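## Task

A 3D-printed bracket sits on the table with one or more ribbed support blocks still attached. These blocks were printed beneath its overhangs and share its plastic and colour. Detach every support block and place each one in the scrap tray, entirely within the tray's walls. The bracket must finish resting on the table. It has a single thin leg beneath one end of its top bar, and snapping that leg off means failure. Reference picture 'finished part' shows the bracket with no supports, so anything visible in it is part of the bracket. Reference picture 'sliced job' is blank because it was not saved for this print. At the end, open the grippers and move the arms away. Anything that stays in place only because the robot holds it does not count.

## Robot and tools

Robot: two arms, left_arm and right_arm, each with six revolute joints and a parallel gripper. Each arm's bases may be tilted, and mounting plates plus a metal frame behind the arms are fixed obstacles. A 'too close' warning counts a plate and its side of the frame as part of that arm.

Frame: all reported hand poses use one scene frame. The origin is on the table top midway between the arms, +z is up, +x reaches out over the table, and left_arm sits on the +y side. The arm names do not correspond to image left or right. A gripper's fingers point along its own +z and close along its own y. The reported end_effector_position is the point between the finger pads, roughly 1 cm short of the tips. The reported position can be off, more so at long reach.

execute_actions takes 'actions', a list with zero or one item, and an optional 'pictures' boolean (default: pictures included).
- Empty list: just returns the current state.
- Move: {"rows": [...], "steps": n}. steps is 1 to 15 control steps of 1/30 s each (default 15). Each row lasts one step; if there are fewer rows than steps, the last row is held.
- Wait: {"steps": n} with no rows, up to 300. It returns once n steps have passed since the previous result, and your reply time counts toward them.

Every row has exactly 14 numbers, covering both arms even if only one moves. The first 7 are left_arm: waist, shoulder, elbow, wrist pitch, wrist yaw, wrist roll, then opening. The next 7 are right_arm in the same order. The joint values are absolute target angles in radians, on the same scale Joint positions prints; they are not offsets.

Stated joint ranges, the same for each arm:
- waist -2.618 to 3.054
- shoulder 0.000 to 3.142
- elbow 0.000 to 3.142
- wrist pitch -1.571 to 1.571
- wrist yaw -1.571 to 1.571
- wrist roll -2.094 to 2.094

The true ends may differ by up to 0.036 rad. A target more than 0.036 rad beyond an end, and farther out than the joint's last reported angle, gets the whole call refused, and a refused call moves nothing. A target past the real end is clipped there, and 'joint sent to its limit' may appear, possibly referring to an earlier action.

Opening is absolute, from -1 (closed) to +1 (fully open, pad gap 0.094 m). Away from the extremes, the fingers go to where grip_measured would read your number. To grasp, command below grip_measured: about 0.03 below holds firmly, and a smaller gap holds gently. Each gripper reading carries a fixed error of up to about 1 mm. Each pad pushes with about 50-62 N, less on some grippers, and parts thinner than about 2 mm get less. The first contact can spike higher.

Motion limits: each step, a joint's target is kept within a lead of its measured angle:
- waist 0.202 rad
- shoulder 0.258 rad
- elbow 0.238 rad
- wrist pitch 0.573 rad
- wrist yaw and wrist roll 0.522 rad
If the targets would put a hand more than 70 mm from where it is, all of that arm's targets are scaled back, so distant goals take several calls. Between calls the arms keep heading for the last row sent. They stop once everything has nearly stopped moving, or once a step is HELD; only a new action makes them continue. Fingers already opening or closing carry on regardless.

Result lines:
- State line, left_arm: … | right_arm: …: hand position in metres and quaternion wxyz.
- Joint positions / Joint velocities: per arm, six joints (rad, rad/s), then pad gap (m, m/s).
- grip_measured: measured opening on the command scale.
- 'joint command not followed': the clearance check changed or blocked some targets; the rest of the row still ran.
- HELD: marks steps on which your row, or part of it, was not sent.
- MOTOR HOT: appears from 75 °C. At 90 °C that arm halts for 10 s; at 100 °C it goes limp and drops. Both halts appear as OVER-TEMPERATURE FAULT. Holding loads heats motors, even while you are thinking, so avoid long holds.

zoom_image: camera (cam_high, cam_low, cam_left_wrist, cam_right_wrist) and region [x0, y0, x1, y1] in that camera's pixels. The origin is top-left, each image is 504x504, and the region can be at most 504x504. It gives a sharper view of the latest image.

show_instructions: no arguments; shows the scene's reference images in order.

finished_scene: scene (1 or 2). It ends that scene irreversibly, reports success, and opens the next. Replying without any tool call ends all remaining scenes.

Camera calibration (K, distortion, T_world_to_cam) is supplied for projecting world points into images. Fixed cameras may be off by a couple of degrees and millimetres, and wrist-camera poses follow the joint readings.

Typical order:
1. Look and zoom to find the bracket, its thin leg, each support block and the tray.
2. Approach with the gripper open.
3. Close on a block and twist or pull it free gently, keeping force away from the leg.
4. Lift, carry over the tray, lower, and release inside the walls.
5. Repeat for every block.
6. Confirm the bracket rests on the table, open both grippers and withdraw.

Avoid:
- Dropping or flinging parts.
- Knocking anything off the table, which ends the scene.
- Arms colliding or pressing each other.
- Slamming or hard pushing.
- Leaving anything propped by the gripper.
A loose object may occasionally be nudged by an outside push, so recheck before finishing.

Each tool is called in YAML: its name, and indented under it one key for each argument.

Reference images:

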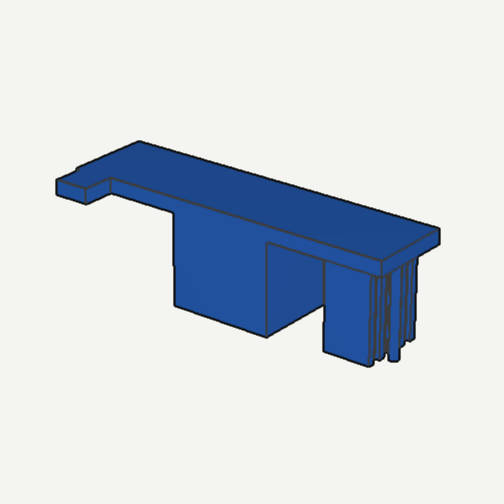

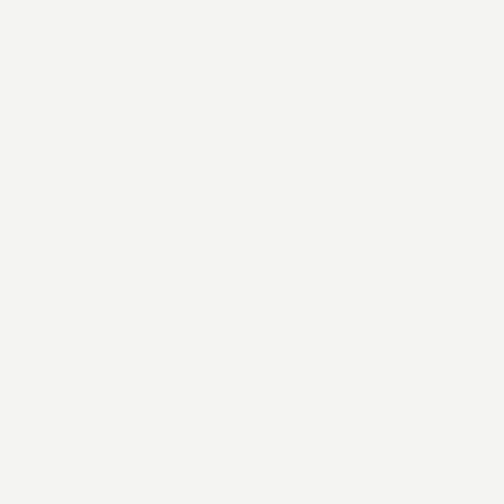

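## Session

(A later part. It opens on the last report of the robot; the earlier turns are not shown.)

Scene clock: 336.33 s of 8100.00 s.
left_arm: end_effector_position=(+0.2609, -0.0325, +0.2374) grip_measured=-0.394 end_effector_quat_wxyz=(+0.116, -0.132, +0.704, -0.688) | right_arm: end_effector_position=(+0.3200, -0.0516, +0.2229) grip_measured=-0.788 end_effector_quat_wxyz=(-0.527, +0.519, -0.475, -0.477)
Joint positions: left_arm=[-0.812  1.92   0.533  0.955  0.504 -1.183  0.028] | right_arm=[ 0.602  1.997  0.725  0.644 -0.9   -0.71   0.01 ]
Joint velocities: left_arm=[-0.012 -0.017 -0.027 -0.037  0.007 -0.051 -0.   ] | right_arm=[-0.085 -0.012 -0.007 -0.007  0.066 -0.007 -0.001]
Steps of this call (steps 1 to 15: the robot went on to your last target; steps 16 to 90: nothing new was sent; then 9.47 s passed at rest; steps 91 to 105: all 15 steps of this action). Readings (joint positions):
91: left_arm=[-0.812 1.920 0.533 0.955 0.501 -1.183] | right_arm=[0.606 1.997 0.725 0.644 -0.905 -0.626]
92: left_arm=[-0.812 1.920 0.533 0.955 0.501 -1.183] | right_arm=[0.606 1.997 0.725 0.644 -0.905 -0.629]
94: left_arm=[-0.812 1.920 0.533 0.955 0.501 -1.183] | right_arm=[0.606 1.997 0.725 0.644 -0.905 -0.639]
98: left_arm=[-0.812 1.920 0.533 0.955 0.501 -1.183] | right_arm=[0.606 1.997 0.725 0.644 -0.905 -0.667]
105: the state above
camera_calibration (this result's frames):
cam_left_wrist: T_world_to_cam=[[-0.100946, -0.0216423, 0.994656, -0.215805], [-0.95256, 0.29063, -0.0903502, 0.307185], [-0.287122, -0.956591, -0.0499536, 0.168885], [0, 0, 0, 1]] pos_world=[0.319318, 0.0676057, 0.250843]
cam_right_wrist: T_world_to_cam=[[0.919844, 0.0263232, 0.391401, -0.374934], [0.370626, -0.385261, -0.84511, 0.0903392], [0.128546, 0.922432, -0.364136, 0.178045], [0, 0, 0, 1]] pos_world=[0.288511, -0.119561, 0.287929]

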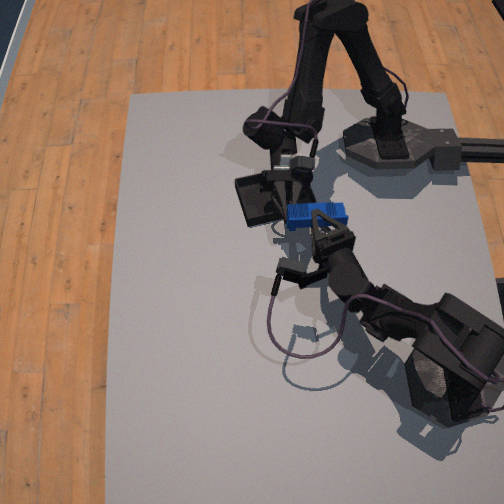

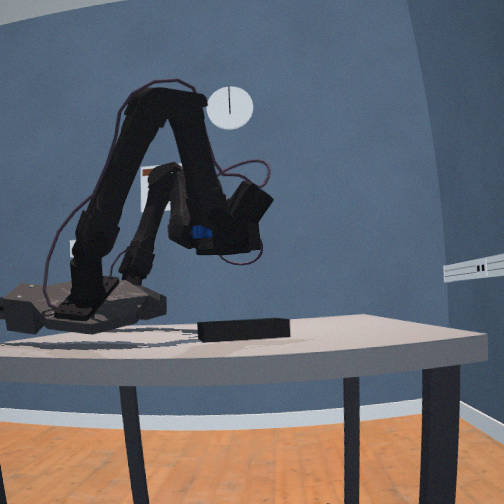

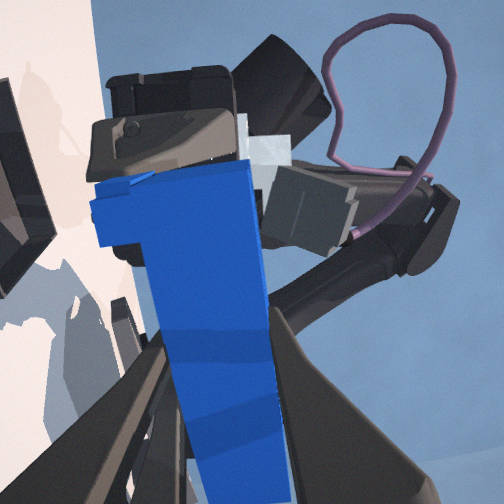

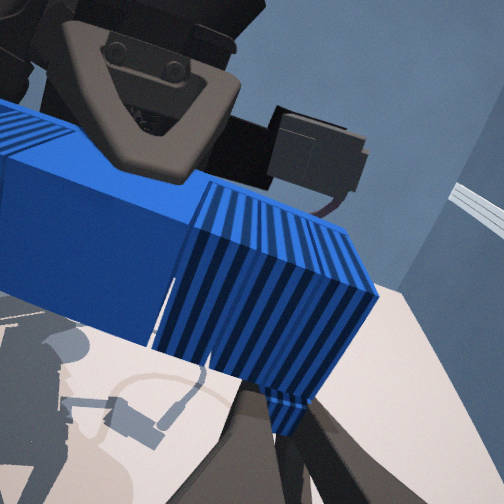

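execute_actions:
  actions:
    - {"rows":[[-0.81,1.89,0.525,0.975,0.525,-1.18,-0.43,0.58,1.98,0.72,0.61,-0.905,-0.72,-0.82],[-0.81,1.89,0.525,0.975,0.525,-1.18,-0.43,0.567,1.96,0.715,0.585,-0.915,-0.73,-0.82],[-0.81,1.89,0.525,0.975,0.525,-1.18,-0.43,0.554,1.94,0.71,0.56,-0.925,-0.74,-0.82],[-0.81,1.89,0.525,0.975,0.525,-1.18,-0.43,0.54,1.92,0.70,0.535,-0.935,-0.75,-0.82],[-0.81,1.89,0.525,0.975,0.525,-1.18,-0.43,0.525,1.9,0.69,0.505,-0.945,-0.76,-0.82],[-0.81,1.89,0.525,0.975,0.525,-1.18,-0.43,0.51,1.88,0.68,0.475,-0.955,-0.77,-0.82],[-0.81,1.89,0.525,0.975,0.525,-1.18,-0.43,0.495,1.86,0.67,0.445,-0.96,-0.77,-0.82],[-0.81,1.89,0.525,0.975,0.525,-1.18,-0.43,0.48,1.84,0.665,0.41,-0.96,-0.77,-0.82],[-0.81,1.89,0.525,0.975,0.525,-1.18,-0.43,0.465,1.82,0.665,0.37,-0.95,-0.76,-0.82],[-0.81,1.89,0.525,0.975,0.525,-1.18,-0.43,0.45,1.8,0.67,0.32,-0.92,-0.74,-0.82],[-0.81,1.89,0.525,0.975,0.525,-1.18,-0.43,0.44,1.79,0.68,0.26,-0.88,-0.71,-0.82],[-0.81,1.89,0.525,0.975,0.525,-1.18,-0.43,0.43,1.78,0.70,0.2,-0.82,-0.67,-0.82],[-0.81,1.89,0.525,0.975,0.525,-1.18,-0.43,0.43,1.78,0.73,0.13,-0.75,-0.62,-0.82],[-0.81,1.89,0.525,0.975,0.525,-1.18,-0.43,0.43,1.79,0.76,0.06,-0.68,-0.56,-0.82],[-0.81,1.89,0.525,0.975,0.525,-1.18,-0.43,0.43,1.8,0.8,-0.01,-0.6,-0.5,-0.82]],"steps":15}
  pictures: false

execute_actions:
  actions:
    - {"rows":[[-0.81,1.89,0.525,0.975,0.525,-1.18,-0.43,0.435,1.82,0.84,-0.08,-0.52,-0.44,-0.82],[-0.81,1.89,0.525,0.975,0.525,-1.18,-0.43,0.44,1.84,0.88,-0.15,-0.44,-0.38,-0.82],[-0.81,1.89,0.525,0.975,0.525,-1.18,-0.43,0.445,1.86,0.92,-0.22,-0.36,-0.32,-0.82],[-0.81,1.89,0.525,0.975,0.525,-1.18,-0.43,0.45,1.88,0.96,-0.29,-0.28,-0.26,-0.82],[-0.81,1.89,0.525,0.975,0.525,-1.18,-0.43,0.455,1.9,1.0,-0.36,-0.2,-0.2,-0.82],[-0.81,1.89,0.525,0.975,0.525,-1.18,-0.43,0.46,1.92,1.04,-0.43,-0.12,-0.14,-0.82],[-0.81,1.89,0.525,0.975,0.525,-1.18,-0.43,0.47,1.94,1.08,-0.5,-0.04,-0.08,-0.82],[-0.81,1.89,0.525,0.975,0.525,-1.18,-0.43,0.48,1.96,1.12,-0.57,0.04,-0.02,-0.82],[-0.81,1.89,0.525,0.975,0.525,-1.18,-0.43,0.49,1.98,1.16,-0.64,0.12,0.04,-0.82],[-0.81,1.89,0.525,0.975,0.525,-1.18,-0.43,0.5,2.0,1.2,-0.71,0.2,0.1,-0.82],[-0.81,1.89,0.525,0.975,0.525,-1.18,-0.43,0.51,2.03,1.24,-0.78,0.27,0.16,-0.82],[-0.81,1.89,0.525,0.975,0.525,-1.18,-0.43,0.52,2.06,1.28,-0.84,0.33,0.22,-0.82],[-0.81,1.89,0.525,0.975,0.525,-1.18,-0.43,0.53,2.08,1.32,-0.88,0.37,0.26,-0.82],[-0.81,1.89,0.525,0.975,0.525,-1.18,-0.43,0.535,2.1,1.355,-0.9,0.39,0.28,-0.82],[-0.81,1.89,0.525,0.975,0.525,-1.18,-0.43,0.54,2.12,1.385,-0.9,0.39,0.28,-0.82]],"steps":15}
  pictures: false

execute_actions:
  actions:
    - {"steps":20}

Scene clock: 368.73 s of 8100.00 s.
left_arm: end_effector_position=(+0.2603, -0.0328, +0.2377) grip_measured=-0.394 end_effector_quat_wxyz=(+0.115, -0.131, +0.703, -0.689) | right_arm: end_effector_position=(+0.3539, -0.1208, +0.2046) grip_measured=-0.788 end_effector_quat_wxyz=(+0.452, -0.449, +0.620, +0.458)
Joint positions: left_arm=[-0.812  1.92   0.533  0.955  0.508 -1.183  0.028] | right_arm=[ 0.433  1.791  0.724  0.249 -0.797 -0.656  0.01 ]
Joint velocities: left_arm=[-0.017 -0.027  0.007 -0.007  0.066  0.037 -0.001] | right_arm=[-0.027  0.076  0.686 -1.868  1.385  0.93   0.001]
Steps of this call (steps 1 to 30: the robot went on to your last target; steps 31 to 90: nothing new was sent; then 28.90 s passed at rest; steps 91 to 105: all 15 steps of this action). Readings (joint positions):
91: left_arm=[-0.812 1.920 0.533 0.955 0.508 -1.183] | right_arm=[0.594 1.997 0.725 0.643 -0.892 -0.725]
92: left_arm=[-0.812 1.920 0.533 0.955 0.508 -1.183] | right_arm=[0.591 1.994 0.725 0.637 -0.892 -0.725]
94: left_arm=[-0.812 1.920 0.533 0.955 0.508 -1.183] | right_arm=[0.575 1.975 0.724 0.609 -0.896 -0.730]
98: left_arm=[-0.812 1.920 0.533 0.955 0.508 -1.183] | right_arm=[0.512 1.889 0.698 0.535 -0.916 -0.749]
105: the state above

Scene clock: 369.23 s of 8100.00 s.
left_arm: end_effector_position=(+0.2603, -0.0328, +0.2377) grip_measured=-0.394 end_effector_quat_wxyz=(+0.115, -0.131, +0.703, -0.689) | right_arm: end_effector_position=(+0.4007, -0.2042, +0.0891) grip_measured=-0.788 end_effector_quat_wxyz=(+0.057, -0.152, +0.980, +0.114)
Joint positions: left_arm=[-0.812  1.92   0.533  0.955  0.508 -1.183  0.028] | right_arm=[ 0.513  2.078  1.305 -0.706  0.2    0.114  0.01 ]
Joint velocities: left_arm=[ 0.007 -0.002  0.012 -0.081 -0.007 -0.007  0.   ] | right_arm=[ 0.227  0.667  0.96  -1.297  1.297  1.048  0.   ]
Steps of this call (steps 1 to 15: all 15 steps of this action). Readings (joint positions):
1: left_arm=[-0.812 1.920 0.533 0.955 0.508 -1.183] | right_arm=[0.433 1.796 0.752 0.186 -0.745 -0.618]
2: left_arm=[-0.812 1.920 0.533 0.955 0.508 -1.183] | right_arm=[0.433 1.805 0.787 0.122 -0.689 -0.575]
4: left_arm=[-0.812 1.920 0.533 0.955 0.508 -1.183] | right_arm=[0.433 1.836 0.870 -0.002 -0.561 -0.478]
8: left_arm=[-0.812 1.920 0.533 0.955 0.508 -1.183] | right_arm=[0.446 1.914 1.038 -0.258 -0.271 -0.262]
15: the state above

Scene clock: 369.90 s of 8100.00 s.
left_arm: end_effector_position=(+0.2603, -0.0328, +0.2377) grip_measured=-0.394 end_effector_quat_wxyz=(+0.115, -0.131, +0.703, -0.689) | right_arm: end_effector_position=(+0.3867, -0.2388, +0.0839) grip_measured=-0.788 end_effector_quat_wxyz=(+0.009, -0.106, +0.994, +0.008)
Joint positions: left_arm=[-0.812  1.92   0.533  0.955  0.508 -1.183  0.028] | right_arm=[ 0.529  2.116  1.359 -0.886  0.376  0.27   0.01 ]
Joint velocities: left_arm=[-0.002  0.022 -0.002  0.007  0.007 -0.051 -0.001] | right_arm=[ 0.007  0.012  0.002 -0.051  0.022  0.051 -0.   ]
Steps of this call (steps 1 to 20: the robot went on to your last target). Readings (joint positions):
1: left_arm=[-0.812 1.920 0.533 0.955 0.508 -1.183] | right_arm=[0.520 2.097 1.332 -0.740 0.237 0.146]
2: left_arm=[-0.812 1.920 0.533 0.955 0.508 -1.183] | right_arm=[0.525 2.109 1.348 -0.764 0.265 0.171]
4: left_arm=[-0.812 1.920 0.533 0.955 0.508 -1.183] | right_arm=[0.529 2.116 1.358 -0.803 0.306 0.208]
8: left_arm=[-0.812 1.920 0.533 0.955 0.508 -1.183] | right_arm=[0.529 2.116 1.359 -0.855 0.350 0.246]
20: the state above
camera_calibration (this result's frames):
cam_left_wrist: T_world_to_cam=[[-0.101455, -0.0198464, 0.994642, -0.215942], [-0.951497, 0.293832, -0.0911913, 0.306746], [-0.290448, -0.955651, -0.0486945, 0.169117], [0, 0, 0, 1]] pos_world=[0.319079, 0.0671994, 0.250993]
cam_right_wrist: T_world_to_cam=[[0.498606, -0.865773, -0.0427838, -0.39071], [-0.797209, -0.477381, 0.369548, 0.203755], [-0.340368, -0.150151, -0.928226, 0.26415], [0, 0, 0, 1]] pos_world=[0.447154, -0.201335, 0.153178]

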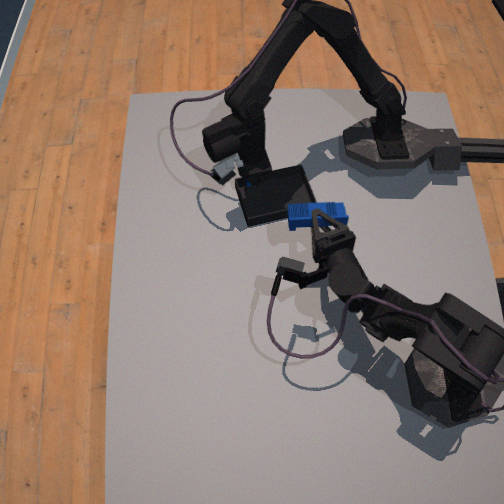

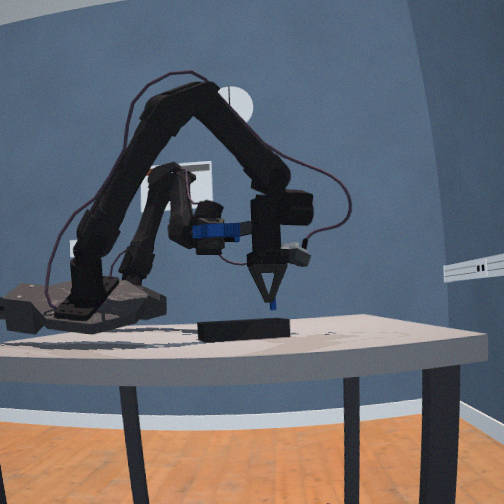

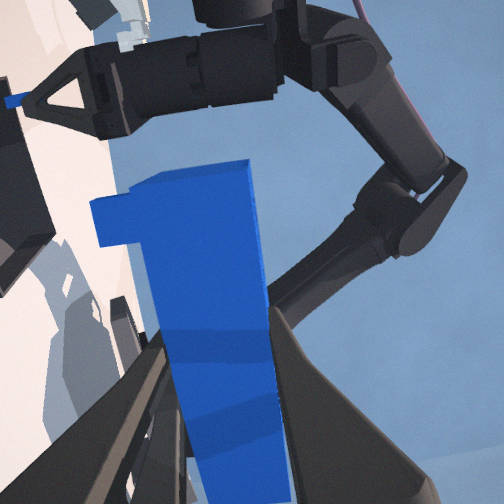

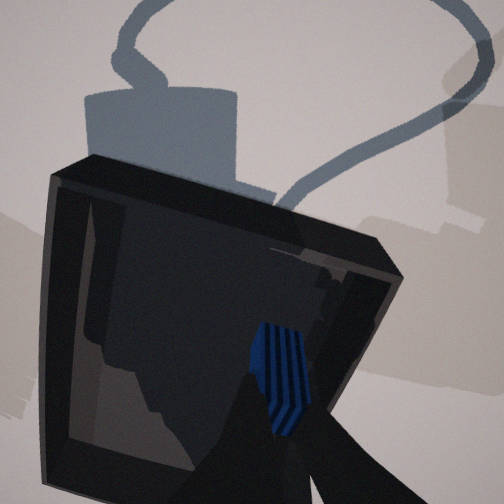

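zoom_image:
  camera: "cam_low"
  region: [230, 270, 314, 350]

Region (230, 270, 314, 350) of cam_low's 504x504 image, scaled by 6.000, with more detail than that image has; it fills the top 480 rows of this view, and the rest is white.

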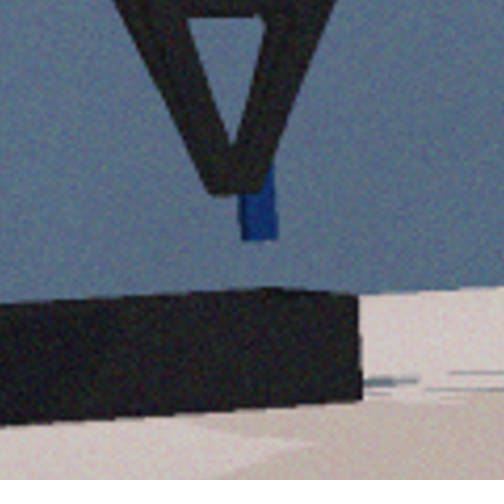

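execute_actions:
  actions:
    - {"rows":[[-0.81,1.89,0.525,0.975,0.525,-1.18,-0.43,0.54,2.135,1.37,-0.87,0.39,0.28,-0.82],[-0.81,1.89,0.525,0.975,0.525,-1.18,-0.43,0.54,2.15,1.37,-0.855,0.39,0.28,-0.82],[-0.81,1.89,0.525,0.975,0.525,-1.18,-0.43,0.54,2.165,1.37,-0.84,0.39,0.28,-0.82],[-0.81,1.89,0.525,0.975,0.525,-1.18,-0.43,0.54,2.18,1.37,-0.825,0.39,0.28,-0.82],[-0.81,1.89,0.525,0.975,0.525,-1.18,-0.43,0.54,2.195,1.37,-0.81,0.39,0.28,-0.82],[-0.81,1.89,0.525,0.975,0.525,-1.18,-0.43,0.54,2.21,1.37,-0.795,0.39,0.28,-0.82],[-0.81,1.89,0.525,0.975,0.525,-1.18,-0.43,0.54,2.225,1.37,-0.78,0.39,0.28,-0.82],[-0.81,1.89,0.525,0.975,0.525,-1.18,-0.43,0.54,2.237,1.37,-0.77,0.39,0.28,-0.82],[-0.81,1.89,0.525,0.975,0.525,-1.18,-0.43,0.54,2.247,1.37,-0.77,0.39,0.28,-0.82],[-0.81,1.89,0.525,0.975,0.525,-1.18,-0.43,0.54,2.255,1.37,-0.77,0.39,0.28,-0.82],[-0.81,1.89,0.525,0.975,0.525,-1.18,-0.43,0.54,2.26,1.37,-0.77,0.39,0.28,-0.82]],"steps":15}

Scene clock: 383.80 s of 8100.00 s.
left_arm: end_effector_position=(+0.2603, -0.0328, +0.2377) grip_measured=-0.394 end_effector_quat_wxyz=(+0.115, -0.131, +0.703, -0.689) | right_arm: end_effector_position=(+0.3800, -0.2209, +0.0356) grip_measured=-0.788 end_effector_quat_wxyz=(-0.015, -0.116, +0.993, -0.004)
Joint positions: left_arm=[-0.812  1.92   0.533  0.955  0.508 -1.183  0.028] | right_arm=[ 0.529  2.264  1.359 -0.796  0.38   0.272  0.01 ]
Joint velocities: left_arm=[ 0.002  0.002  0.007  0.007  0.037 -0.066 -0.   ] | right_arm=[ 0.007  0.002  0.007 -0.022 -0.007 -0.022  0.   ]
Steps of this call (steps 1 to 15: the robot went on to your last target; steps 16 to 90: nothing new was sent; then 10.40 s passed at rest; steps 91 to 105: all 15 steps of this action). Readings (joint positions):
91: left_arm=[-0.812 1.920 0.533 0.955 0.508 -1.183] | right_arm=[0.529 2.117 1.359 -0.887 0.378 0.272]
92: left_arm=[-0.812 1.920 0.533 0.955 0.508 -1.183] | right_arm=[0.529 2.119 1.359 -0.885 0.378 0.272]
94: left_arm=[-0.812 1.920 0.533 0.955 0.508 -1.183] | right_arm=[0.529 2.134 1.359 -0.872 0.379 0.272]
98: left_arm=[-0.812 1.920 0.533 0.955 0.508 -1.183] | right_arm=[0.529 2.197 1.359 -0.830 0.380 0.272]
105: the state above
camera_calibration (this result's frames):
cam_left_wrist: T_world_to_cam=[[-0.101455, -0.0198464, 0.994642, -0.215942], [-0.951497, 0.293832, -0.0911913, 0.306746], [-0.290448, -0.955651, -0.0486945, 0.169117], [0, 0, 0, 1]] pos_world=[0.319079, 0.0671994, 0.250993]
cam_right_wrist: T_world_to_cam=[[0.513762, -0.85693, -0.041459, -0.377812], [-0.769647, -0.481707, 0.419049, 0.211522], [-0.379067, -0.183383, -0.907017, 0.226255], [0, 0, 0, 1]] pos_world=[0.442668, -0.180376, 0.100915]

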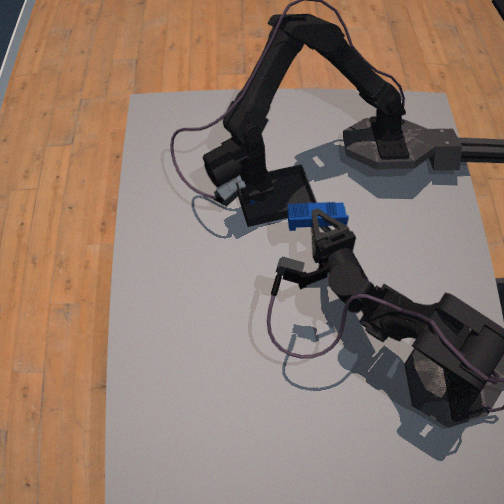

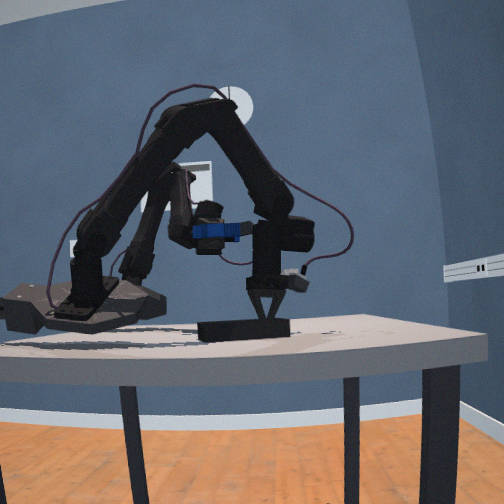

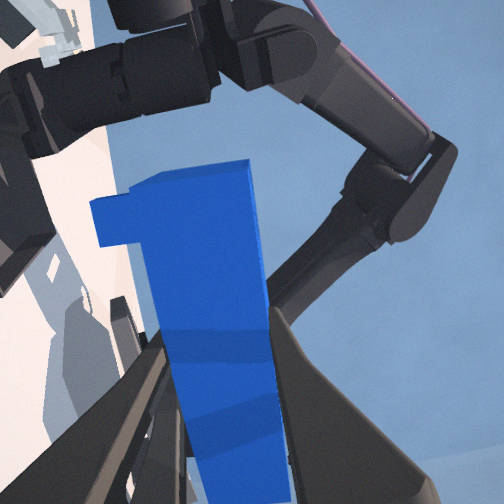

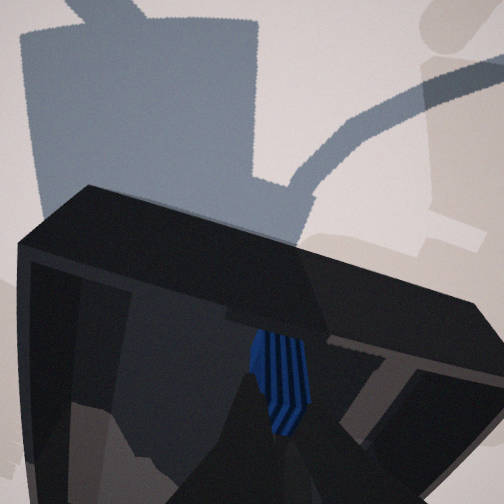

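execute_actions:
  actions:
    - {"rows":[[-0.81,1.89,0.525,0.975,0.525,-1.18,-0.43,0.53,2.26,1.37,-0.79,0.38,0.27,-0.76],[-0.81,1.89,0.525,0.975,0.525,-1.18,-0.43,0.53,2.26,1.37,-0.79,0.38,0.27,-0.7],[-0.81,1.89,0.525,0.975,0.525,-1.18,-0.43,0.53,2.26,1.37,-0.79,0.38,0.27,-0.6],[-0.81,1.89,0.525,0.975,0.525,-1.18,-0.43,0.53,2.25,1.37,-0.8,0.38,0.27,-0.5],[-0.81,1.89,0.525,0.975,0.525,-1.18,-0.43,0.545,2.23,1.37,-0.82,0.38,0.27,-0.45],[-0.81,1.89,0.525,0.975,0.525,-1.18,-0.43,0.55,2.21,1.37,-0.84,0.38,0.27,-0.45],[-0.81,1.89,0.525,0.975,0.525,-1.18,-0.43,0.555,2.19,1.37,-0.86,0.38,0.27,-0.45],[-0.81,1.89,0.525,0.975,0.525,-1.18,-0.43,0.555,2.16,1.36,-0.88,0.37,0.27,-0.45],[-0.81,1.89,0.525,0.975,0.525,-1.18,-0.43,0.55,2.13,1.35,-0.89,0.35,0.28,-0.45],[-0.81,1.89,0.525,0.975,0.525,-1.18,-0.43,0.54,2.10,1.33,-0.89,0.32,0.3,-0.45],[-0.81,1.89,0.525,0.975,0.525,-1.18,-0.43,0.53,2.06,1.3,-0.87,0.27,0.32,-0.4],[-0.81,1.89,0.525,0.975,0.525,-1.18,-0.43,0.52,2.02,1.27,-0.83,0.2,0.35,-0.35],[-0.81,1.89,0.525,0.975,0.525,-1.18,-0.43,0.51,1.98,1.24,-0.77,0.12,0.38,-0.3],[-0.81,1.89,0.525,0.975,0.525,-1.18,-0.43,0.5,1.94,1.2,-0.7,0.04,0.41,-0.25],[-0.81,1.89,0.525,0.975,0.525,-1.18,-0.43,0.49,1.9,1.16,-0.63,-0.04,0.44,-0.2]],"steps":15}
  pictures: false

execute_actions:
  actions:
    - {"rows":[[-0.81,1.89,0.525,0.975,0.525,-1.18,-0.43,0.48,1.87,1.12,-0.56,-0.12,0.47,-0.15],[-0.81,1.89,0.525,0.975,0.525,-1.18,-0.43,0.47,1.84,1.08,-0.49,-0.2,0.5,-0.1],[-0.81,1.89,0.525,0.975,0.525,-1.18,-0.43,0.46,1.81,1.04,-0.42,-0.28,0.53,-0.06],[-0.81,1.89,0.525,0.975,0.525,-1.18,-0.43,0.45,1.78,1.0,-0.35,-0.36,0.56,-0.06],[-0.81,1.89,0.525,0.975,0.525,-1.18,-0.43,0.44,1.76,0.96,-0.28,-0.44,0.59,-0.06],[-0.81,1.89,0.525,0.975,0.525,-1.18,-0.43,0.44,1.74,0.92,-0.21,-0.52,0.62,-0.06],[-0.81,1.89,0.525,0.975,0.525,-1.18,-0.43,0.44,1.72,0.88,-0.14,-0.6,0.65,-0.06],[-0.81,1.89,0.525,0.975,0.525,-1.18,-0.43,0.44,1.71,0.84,-0.07,-0.68,0.68,-0.06],[-0.81,1.89,0.525,0.975,0.525,-1.18,-0.43,0.44,1.7,0.8,0,-0.76,0.71,-0.06],[-0.81,1.89,0.525,0.975,0.525,-1.18,-0.43,0.44,1.7,0.76,0.07,-0.84,0.74,-0.06],[-0.81,1.89,0.525,0.975,0.525,-1.18,-0.43,0.44,1.7,0.73,0.14,-0.91,0.77,-0.06],[-0.81,1.89,0.525,0.975,0.525,-1.18,-0.43,0.445,1.7,0.7,0.21,-0.97,0.8,-0.06],[-0.81,1.89,0.525,0.975,0.525,-1.18,-0.43,0.45,1.7,0.68,0.27,-1.0,0.82,-0.06],[-0.81,1.89,0.525,0.975,0.525,-1.18,-0.43,0.46,1.7,0.66,0.32,-1.0,0.84,-0.06],[-0.81,1.89,0.525,0.975,0.525,-1.18,-0.43,0.47,1.71,0.65,0.35,-1.0,0.85,-0.06]],"steps":15}
  pictures: false

execute_actions:
  actions:
    - {"rows":[[-0.81,1.89,0.525,0.975,0.525,-1.18,-0.43,0.47,1.71,0.65,0.36,-1.0,0.86,-0.06],[-0.81,1.89,0.525,0.975,0.525,-1.18,-0.43,0.47,1.71,0.65,0.37,-1.0,0.86,-0.06],[-0.81,1.89,0.525,0.975,0.525,-1.18,-0.43,0.48,1.72,0.66,0.38,-0.995,0.87,-0.06],[-0.81,1.89,0.525,0.975,0.525,-1.18,-0.43,0.49,1.73,0.67,0.39,-0.99,0.875,-0.06],[-0.81,1.89,0.525,0.975,0.525,-1.18,-0.43,0.5,1.74,0.68,0.4,-0.98,0.88,-0.06],[-0.81,1.89,0.525,0.975,0.525,-1.18,-0.43,0.51,1.75,0.685,0.41,-0.97,0.89,-0.06],[-0.81,1.89,0.525,0.975,0.525,-1.18,-0.43,0.52,1.76,0.69,0.42,-0.96,0.9,-0.06],[-0.81,1.89,0.525,0.975,0.525,-1.18,-0.43,0.53,1.77,0.695,0.43,-0.95,0.905,-0.06],[-0.81,1.89,0.525,0.975,0.525,-1.18,-0.43,0.54,1.78,0.7,0.435,-0.94,0.905,-0.06],[-0.81,1.89,0.525,0.975,0.525,-1.18,-0.43,0.55,1.79,0.705,0.435,-0.937,0.905,-0.06],[-0.81,1.89,0.525,0.975,0.525,-1.18,-0.43,0.56,1.8,0.71,0.435,-0.937,0.905,-0.06],[-0.81,1.89,0.525,0.975,0.525,-1.18,-0.43,0.567,1.81,0.712,0.435,-0.937,0.905,-0.06]],"steps":15}
  pictures: false

execute_actions:
  actions:
    - {"steps":12}

Scene clock: 423.80 s of 8100.00 s.
left_arm: end_effector_position=(+0.2603, -0.0328, +0.2377) grip_measured=-0.394 end_effector_quat_wxyz=(+0.115, -0.131, +0.703, -0.689) | right_arm: end_effector_position=(+0.3785, -0.2227, +0.1066) grip_measured=-0.225 end_effector_quat_wxyz=(+0.031, -0.043, +0.992, +0.115)
Joint positions: left_arm=[-0.812  1.92   0.533  0.955  0.508 -1.183  0.028] | right_arm=[ 0.515  1.973  1.243 -0.777  0.199  0.345  0.036]
Joint velocities: left_arm=[-0.002  0.002  0.002 -0.037 -0.007 -0.037  0.   ] | right_arm=[-0.242 -1.336 -1.028  1.004 -1.516  0.652  0.046]
Steps of this call (steps 1 to 30: the robot went on to your last target; steps 31 to 90: nothing new was sent; then 36.50 s passed at rest; steps 91 to 105: all 15 steps of this action). Readings (joint positions):
91: left_arm=[-0.812 1.920 0.533 0.955 0.508 -1.183] | right_arm=[0.529 2.264 1.359 -0.785 0.380 0.272]
92: left_arm=[-0.812 1.920 0.533 0.955 0.508 -1.183] | right_arm=[0.529 2.264 1.359 -0.785 0.380 0.272]
94: left_arm=[-0.812 1.920 0.533 0.955 0.508 -1.183] | right_arm=[0.529 2.264 1.359 -0.785 0.380 0.272]
98: left_arm=[-0.812 1.920 0.533 0.955 0.508 -1.183] | right_arm=[0.532 2.235 1.359 -0.816 0.380 0.272]
105: the state above

Scene clock: 424.30 s of 8100.00 s.
left_arm: end_effector_position=(+0.2603, -0.0328, +0.2377) grip_measured=-0.394 end_effector_quat_wxyz=(+0.115, -0.131, +0.703, -0.689) | right_arm: end_effector_position=(+0.3227, -0.1274, +0.2020) grip_measured=-0.062 end_effector_quat_wxyz=(-0.006, +0.067, +0.777, +0.626)
Joint positions: left_arm=[-0.812  1.92   0.533  0.955  0.508 -1.183  0.028] | right_arm=[ 0.443  1.714  0.687  0.096 -0.805  0.753  0.044]
Joint velocities: left_arm=[-0.017 -0.002 -0.002  0.007 -0.051 -0.007 -0.   ] | right_arm=[ 0.115 -0.007 -0.593  1.546 -1.179  0.681  0.   ]
Steps of this call (steps 1 to 15: all 15 steps of this action). Readings (joint positions):
1: left_arm=[-0.812 1.920 0.533 0.955 0.508 -1.183] | right_arm=[0.504 1.929 1.208 -0.739 0.142 0.368]
2: left_arm=[-0.812 1.920 0.533 0.955 0.508 -1.183] | right_arm=[0.493 1.890 1.170 -0.693 0.081 0.392]
4: left_arm=[-0.812 1.920 0.533 0.955 0.508 -1.183] | right_arm=[0.470 1.826 1.091 -0.588 -0.052 0.443]
8: left_arm=[-0.812 1.920 0.533 0.955 0.508 -1.183] | right_arm=[0.439 1.744 0.926 -0.344 -0.339 0.556]
15: the state above

Scene clock: 424.80 s of 8100.00 s.
left_arm: end_effector_position=(+0.2603, -0.0328, +0.2377) grip_measured=-0.394 end_effector_quat_wxyz=(+0.115, -0.131, +0.703, -0.689) | right_arm: end_effector_position=(+0.3114, -0.0854, +0.2436) grip_measured=-0.062 end_effector_quat_wxyz=(-0.008, +0.007, +0.712, +0.702)
Joint positions: left_arm=[-0.812  1.92   0.533  0.955  0.508 -1.183  0.028] | right_arm=[ 0.556  1.802  0.688  0.409 -0.928  0.896  0.044]
Joint velocities: left_arm=[-0.007  0.007 -0.007  0.022  0.022 -0.022 -0.001] | right_arm=[ 0.046  0.066 -0.012  0.066 -0.051 -0.007 -0.   ]
Steps of this call (steps 1 to 15: all 15 steps of this action). Readings (joint positions):
1: left_arm=[-0.812 1.920 0.533 0.955 0.508 -1.183] | right_arm=[0.448 1.714 0.672 0.141 -0.839 0.774]
2: left_arm=[-0.812 1.920 0.533 0.955 0.508 -1.183] | right_arm=[0.453 1.714 0.663 0.179 -0.867 0.791]
4: left_arm=[-0.812 1.920 0.533 0.955 0.508 -1.183] | right_arm=[0.463 1.715 0.661 0.244 -0.904 0.820]
8: left_arm=[-0.812 1.920 0.533 0.955 0.508 -1.183] | right_arm=[0.498 1.736 0.666 0.347 -0.928 0.863]
15: the state above

Scene clock: 425.20 s of 8100.00 s.
left_arm: end_effector_position=(+0.2603, -0.0328, +0.2377) grip_measured=-0.394 end_effector_quat_wxyz=(+0.115, -0.131, +0.703, -0.689) | right_arm: end_effector_position=(+0.3127, -0.0849, +0.2449) grip_measured=-0.062 end_effector_quat_wxyz=(-0.006, +0.007, +0.710, +0.704)
Joint positions: left_arm=[-0.812  1.92   0.533  0.955  0.508 -1.183  0.028] | right_arm=[ 0.556  1.804  0.688  0.424 -0.928  0.904  0.044]
Joint velocities: left_arm=[-0.002  0.002 -0.002 -0.051 -0.066 -0.007  0.001] | right_arm=[ 0.017 -0.007 -0.007  0.007  0.007 -0.037  0.   ]
Steps of this call (steps 1 to 12: the robot went on to your last target). Readings (joint positions):
1: left_arm=[-0.812 1.920 0.533 0.955 0.508 -1.183] | right_arm=[0.556 1.804 0.688 0.410 -0.928 0.898]
2: left_arm=[-0.812 1.920 0.533 0.955 0.508 -1.183] | right_arm=[0.556 1.804 0.688 0.412 -0.928 0.899]
4: left_arm=[-0.812 1.920 0.533 0.955 0.508 -1.183] | right_arm=[0.556 1.804 0.688 0.417 -0.928 0.901]
8: left_arm=[-0.812 1.920 0.533 0.955 0.508 -1.183] | right_arm=[0.556 1.804 0.688 0.422 -0.928 0.903]
12: the state above
camera_calibration (this result's frames):
cam_left_wrist: T_world_to_cam=[[-0.101455, -0.0198464, 0.994642, -0.215942], [-0.951497, 0.293832, -0.0911913, 0.306746], [-0.290448, -0.955651, -0.0486945, 0.169117], [0, 0, 0, 1]] pos_world=[0.319079, 0.0671994, 0.250993]
cam_right_wrist: T_world_to_cam=[[0.286378, 0.0260939, -0.957761, 0.152469], [-0.878486, -0.391845, -0.27335, 0.348753], [-0.382427, 0.919661, -0.0892929, 0.310003], [0, 0, 0, 1]] pos_world=[0.381264, -0.152419, 0.269042]

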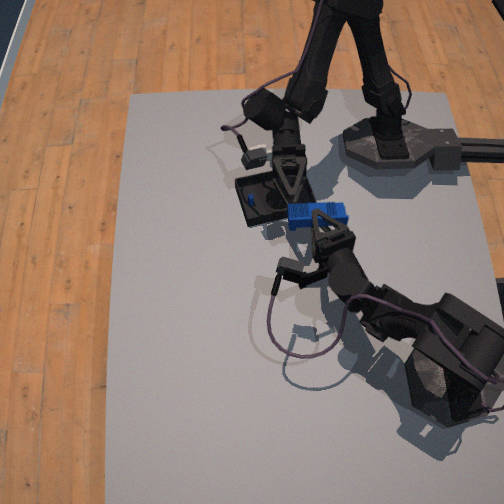

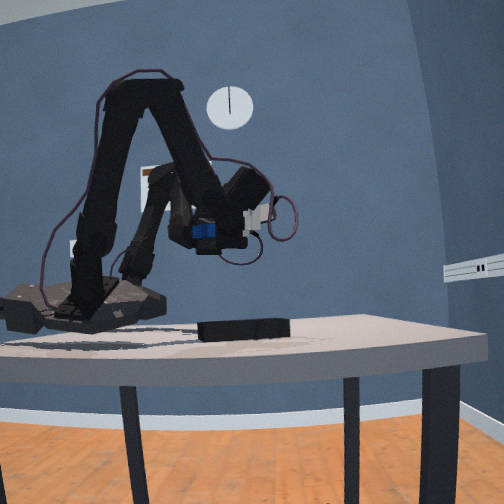

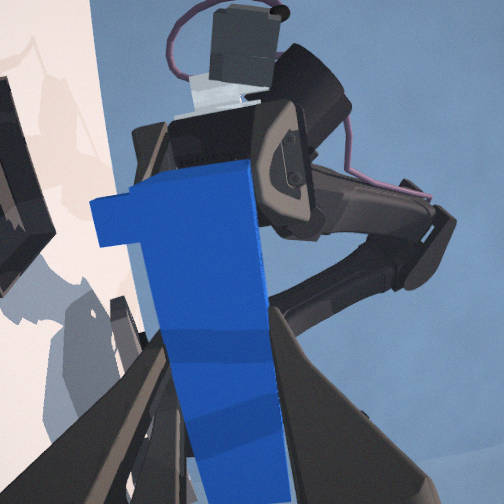

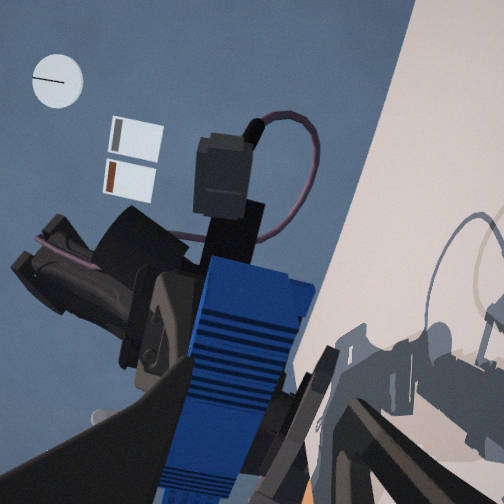

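zoom_image:
  camera: "cam_high"
  region: [235, 160, 355, 240]

Region (235, 160, 355, 240) of cam_high's 504x504 image, scaled by 4.200, with more detail than that image has.

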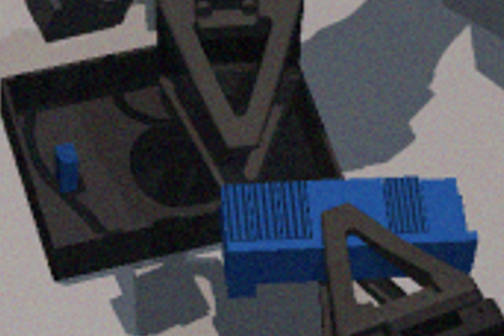

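execute_actions:
  actions:
    - {"rows":[[-0.81,1.89,0.525,0.975,0.525,-1.18,-0.43,0.57,1.81,0.718,0.45,-0.93,0.915,0],[-0.81,1.89,0.525,0.975,0.525,-1.18,-0.43,0.575,1.81,0.723,0.46,-0.925,0.922,0],[-0.81,1.89,0.525,0.975,0.525,-1.18,-0.43,0.58,1.812,0.728,0.47,-0.92,0.93,0],[-0.81,1.89,0.525,0.975,0.525,-1.18,-0.43,0.587,1.817,0.731,0.48,-0.914,0.937,0],[-0.81,1.89,0.525,0.975,0.525,-1.18,-0.43,0.594,1.824,0.734,0.49,-0.908,0.944,0],[-0.81,1.89,0.525,0.975,0.525,-1.18,-0.43,0.601,1.832,0.737,0.5,-0.902,0.951,0],[-0.81,1.89,0.525,0.975,0.525,-1.18,-0.43,0.608,1.84,0.74,0.51,-0.896,0.958,0],[-0.81,1.89,0.525,0.975,0.525,-1.18,-0.43,0.615,1.848,0.743,0.52,-0.89,0.965,0],[-0.81,1.89,0.525,0.975,0.525,-1.18,-0.43,0.622,1.856,0.746,0.53,-0.884,0.972,0],[-0.81,1.89,0.525,0.975,0.525,-1.18,-0.43,0.629,1.864,0.749,0.54,-0.878,0.979,0],[-0.81,1.89,0.525,0.975,0.525,-1.18,-0.43,0.636,1.872,0.752,0.549,-0.872,0.985,0],[-0.81,1.89,0.525,0.975,0.525,-1.18,-0.43,0.643,1.88,0.755,0.549,-0.866,0.99,0],[-0.81,1.89,0.525,0.975,0.525,-1.18,-0.43,0.65,1.887,0.757,0.549,-0.86,0.99,0],[-0.81,1.89,0.525,0.975,0.525,-1.18,-0.43,0.657,1.893,0.759,0.549,-0.86,0.99,0],[-0.81,1.89,0.525,0.975,0.525,-1.18,-0.43,0.662,1.897,0.759,0.549,-0.86,0.99,0]],"steps":15}
  pictures: false

execute_actions:
  actions:
    - {"steps":15}

zoom_image:
  camera: "cam_high"
  region: [270, 170, 360, 240]

Scene clock: 446.93 s of 8100.00 s.
left_arm: end_effector_position=(+0.2603, -0.0328, +0.2377) grip_measured=-0.394 end_effector_quat_wxyz=(+0.115, -0.131, +0.703, -0.689) | right_arm: end_effector_position=(+0.3127, -0.0553, +0.2532) grip_measured=-0.002 end_effector_quat_wxyz=(-0.002, -0.001, +0.705, +0.709)
Joint positions: left_arm=[-0.812  1.92   0.533  0.955  0.508 -1.183  0.028] | right_arm=[ 0.638  1.878  0.733  0.527 -0.877  0.976  0.047]
Joint velocities: left_arm=[-0.017  0.007  0.002  0.051  0.022  0.007 -0.001] | right_arm=[ 0.178  0.203  0.022  0.051  0.095  0.007 -0.   ]
Steps of this call (steps 1 to 30: the robot went on to your last target; steps 31 to 90: nothing new was sent; then 18.23 s passed at rest; steps 91 to 105: all 15 steps of this action). Readings (joint positions):
91: left_arm=[-0.812 1.920 0.533 0.955 0.508 -1.183] | right_arm=[0.556 1.804 0.688 0.426 -0.928 0.906]
92: left_arm=[-0.812 1.920 0.533 0.955 0.508 -1.183] | right_arm=[0.557 1.804 0.688 0.430 -0.927 0.909]
94: left_arm=[-0.812 1.920 0.533 0.955 0.508 -1.183] | right_arm=[0.562 1.805 0.693 0.437 -0.924 0.917]
98: left_arm=[-0.812 1.920 0.533 0.955 0.508 -1.183] | right_arm=[0.587 1.821 0.715 0.476 -0.910 0.939]
105: the state above

Scene clock: 447.43 s of 8100.00 s.
left_arm: end_effector_position=(+0.2603, -0.0328, +0.2377) grip_measured=-0.394 end_effector_quat_wxyz=(+0.115, -0.131, +0.703, -0.689) | right_arm: end_effector_position=(+0.3108, -0.0508, +0.2510) grip_measured=-0.002 end_effector_quat_wxyz=(-0.005, +0.002, +0.708, +0.706)
Joint positions: left_arm=[-0.812  1.92   0.533  0.955  0.508 -1.183  0.028] | right_arm=[ 0.651  1.891  0.734  0.539 -0.863  0.989  0.047]
Joint velocities: left_arm=[ 0.002  0.002  0.002  0.022 -0.051  0.051  0.001] | right_arm=[-0.017 -0.002 -0.017 -0.066  0.007  0.037  0.   ]
Steps of this call (steps 1 to 15: the robot went on to your last target). Readings (joint positions):
1: left_arm=[-0.812 1.920 0.533 0.955 0.508 -1.183] | right_arm=[0.643 1.884 0.734 0.529 -0.874 0.979]
2: left_arm=[-0.812 1.920 0.533 0.955 0.508 -1.183] | right_arm=[0.647 1.888 0.734 0.530 -0.872 0.981]
4: left_arm=[-0.812 1.920 0.533 0.955 0.508 -1.183] | right_arm=[0.651 1.891 0.734 0.530 -0.869 0.984]
8: left_arm=[-0.812 1.920 0.533 0.955 0.508 -1.183] | right_arm=[0.651 1.891 0.734 0.536 -0.865 0.987]
15: the state above
camera_calibration (this result's frames):
cam_left_wrist: T_world_to_cam=[[-0.101455, -0.0198464, 0.994642, -0.215942], [-0.951497, 0.293832, -0.0911913, 0.306746], [-0.290448, -0.955651, -0.0486945, 0.169117], [0, 0, 0, 1]] pos_world=[0.319079, 0.0671994, 0.250993]
cam_right_wrist: T_world_to_cam=[[0.294538, 0.0356716, -0.954974, 0.155222], [-0.873024, -0.3964, -0.284069, 0.362917], [-0.388685, 0.917385, -0.0856127, 0.2793], [0, 0, 0, 1]] pos_world=[0.379676, -0.117902, 0.275238]

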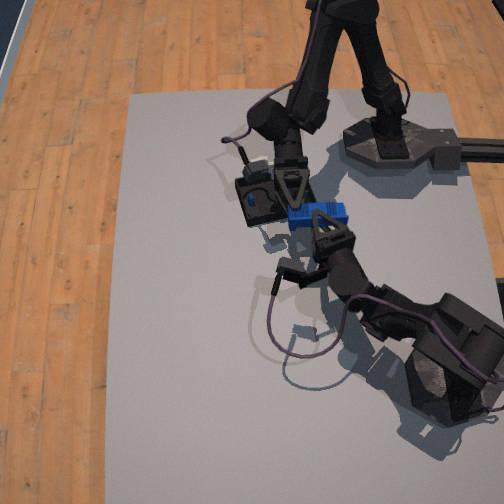

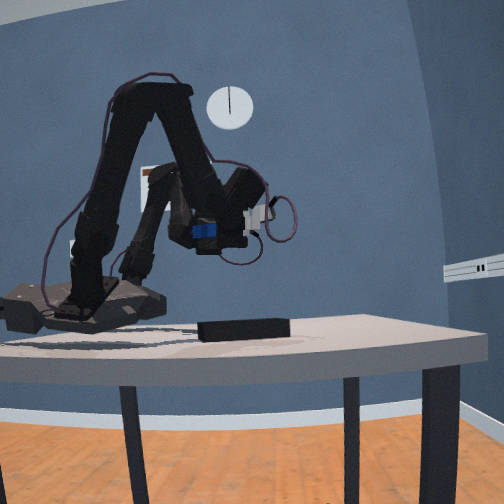

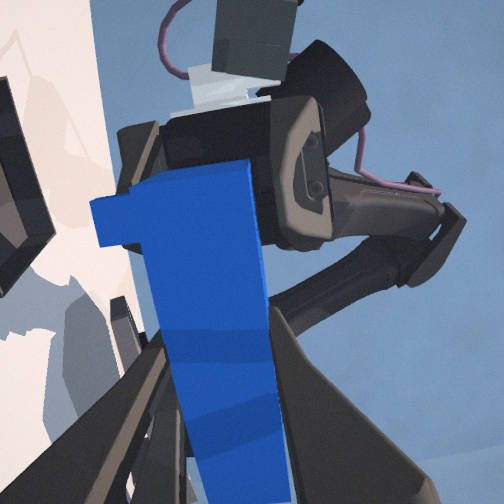

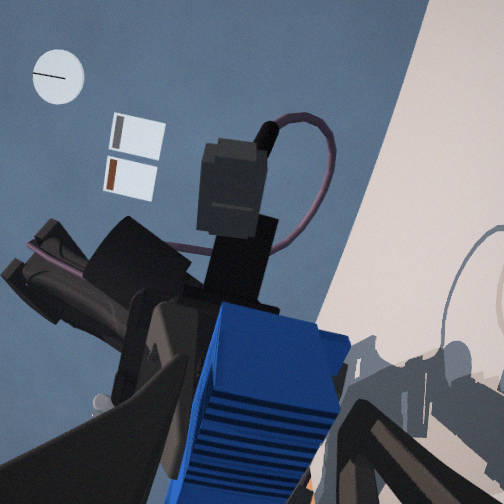

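Region (270, 170, 360, 240) of cam_high's 504x504 image, scaled by 5.600, with more detail than that image has.

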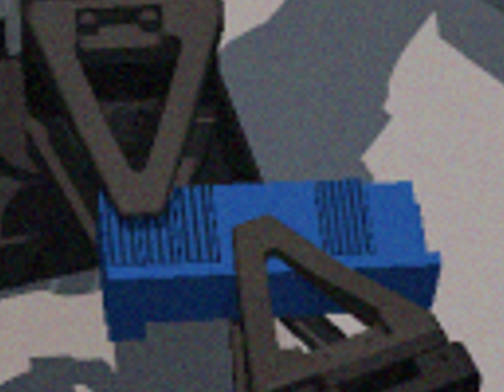

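execute_actions:
  actions:
    - {"rows":[[-0.81,1.89,0.525,0.975,0.525,-1.18,-0.44,0.655,1.89,0.75,0.57,-0.86,0.998,-0.05],[-0.81,1.89,0.525,0.975,0.525,-1.18,-0.44,0.655,1.89,0.75,0.57,-0.86,0.998,-0.1],[-0.81,1.89,0.525,0.975,0.525,-1.18,-0.44,0.655,1.89,0.75,0.57,-0.86,0.998,-0.15],[-0.81,1.89,0.525,0.975,0.525,-1.18,-0.44,0.655,1.89,0.75,0.57,-0.86,0.998,-0.2],[-0.81,1.89,0.525,0.975,0.525,-1.18,-0.44,0.655,1.89,0.75,0.57,-0.86,0.998,-0.24],[-0.81,1.89,0.525,0.975,0.525,-1.18,-0.44,0.655,1.89,0.75,0.57,-0.86,0.998,-0.28],[-0.81,1.89,0.525,0.975,0.525,-1.18,-0.44,0.655,1.89,0.75,0.57,-0.86,0.998,-0.31],[-0.81,1.89,0.525,0.975,0.525,-1.18,-0.44,0.655,1.89,0.75,0.57,-0.86,0.998,-0.34],[-0.81,1.89,0.525,0.975,0.525,-1.18,-0.44,0.655,1.89,0.75,0.57,-0.86,0.998,-0.36],[-0.81,1.89,0.525,0.975,0.525,-1.18,-0.44,0.655,1.89,0.75,0.57,-0.86,0.998,-0.38],[-0.81,1.89,0.525,0.975,0.525,-1.18,-0.44,0.655,1.89,0.75,0.57,-0.86,0.998,-0.4],[-0.81,1.89,0.525,0.975,0.525,-1.18,-0.44,0.655,1.89,0.75,0.57,-0.86,0.998,-0.42],[-0.81,1.89,0.525,0.975,0.525,-1.18,-0.44,0.655,1.89,0.75,0.57,-0.86,0.998,-0.44],[-0.81,1.89,0.525,0.975,0.525,-1.18,-0.44,0.655,1.89,0.75,0.57,-0.86,0.998,-0.46]],"steps":15}

zoom_image:
  camera: "cam_high"
  region: [270, 170, 360, 240]

Scene clock: 465.60 s of 8100.00 s.
left_arm: end_effector_position=(+0.2603, -0.0328, +0.2382) grip_measured=-0.394 end_effector_quat_wxyz=(+0.114, -0.131, +0.703, -0.690) | right_arm: end_effector_position=(+0.3129, -0.0508, +0.2537) grip_measured=-0.395 end_effector_quat_wxyz=(-0.000, +0.002, +0.705, +0.710)
Joint positions: left_arm=[-0.812  1.92   0.533  0.957  0.509 -1.185  0.028] | right_arm=[ 0.651  1.891  0.734  0.557 -0.862  0.996  0.028]
Joint velocities: left_arm=[-0.007 -0.002 -0.007 -0.007 -0.007  0.037 -0.   ] | right_arm=[-0.007  0.002 -0.012 -0.051  0.037  0.007 -0.   ]
Steps of this call (steps 1 to 15: the robot went on to your last target; steps 16 to 90: nothing new was sent; then 14.67 s passed at rest; steps 91 to 105: all 15 steps of this action). Readings (joint positions):
91: left_arm=[-0.812 1.920 0.533 0.955 0.508 -1.183] | right_arm=[0.651 1.891 0.734 0.541 -0.863 0.991]
92: left_arm=[-0.812 1.920 0.533 0.955 0.508 -1.183] | right_arm=[0.651 1.891 0.734 0.544 -0.863 0.992]
94: left_arm=[-0.812 1.920 0.533 0.955 0.508 -1.183] | right_arm=[0.651 1.891 0.734 0.551 -0.863 0.994]
98: left_arm=[-0.812 1.920 0.533 0.955 0.508 -1.183] | right_arm=[0.651 1.891 0.734 0.557 -0.863 0.996]
105: the state above
camera_calibration (this result's frames):
cam_left_wrist: T_world_to_cam=[[-0.100499, -0.017362, 0.994786, -0.216619], [-0.951482, 0.293942, -0.0909938, 0.306735], [-0.290829, -0.955666, -0.0460604, 0.168593], [0, 0, 0, 1]] pos_world=[0.319115, 0.0671949, 0.251166]
cam_right_wrist: T_world_to_cam=[[0.301166, 0.0420068, -0.952646, 0.154829], [-0.87419, -0.386904, -0.293423, 0.368744], [-0.380908, 0.921163, -0.0798003, 0.276638], [0, 0, 0, 1]] pos_world=[0.381097, -0.118664, 0.277771]

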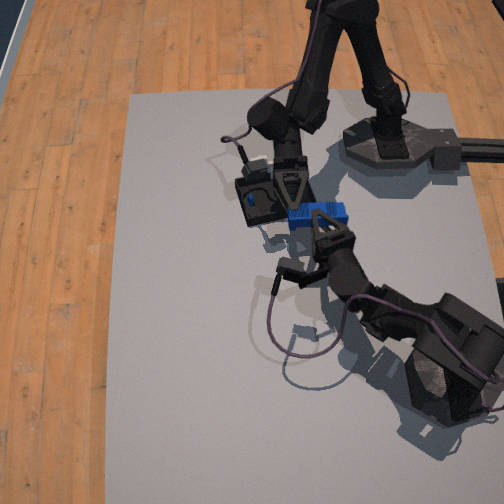

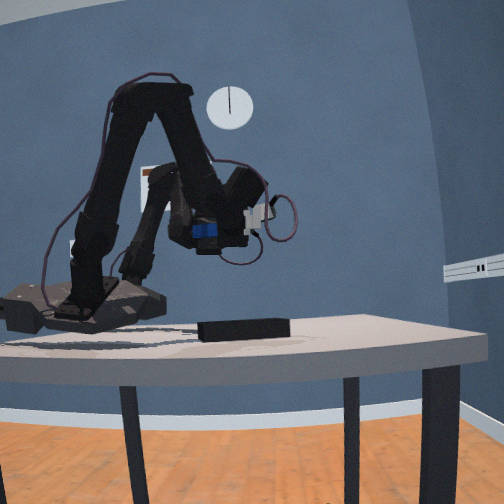

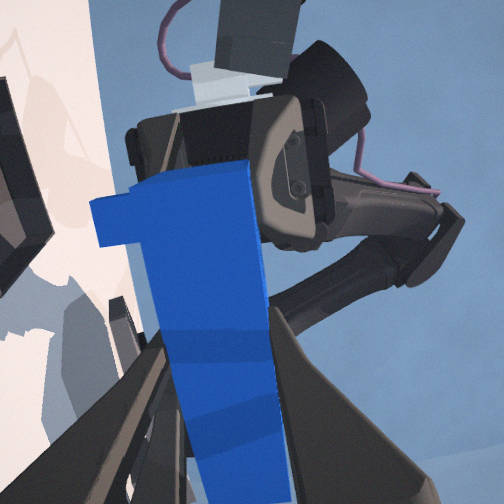

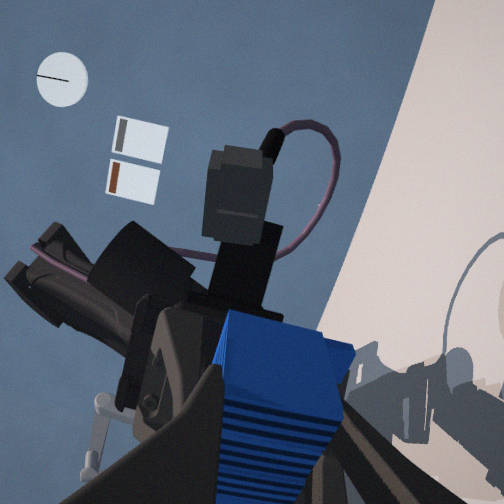

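Region (270, 170, 360, 240) of cam_high's 504x504 image, scaled by 5.600, with more detail than that image has.

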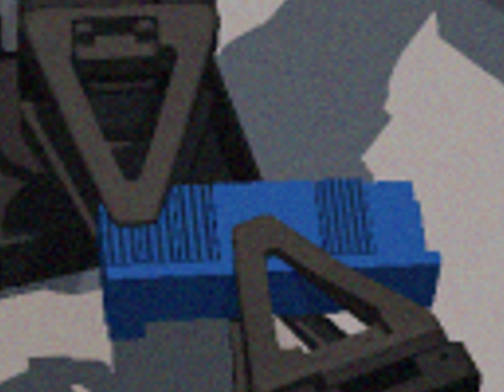

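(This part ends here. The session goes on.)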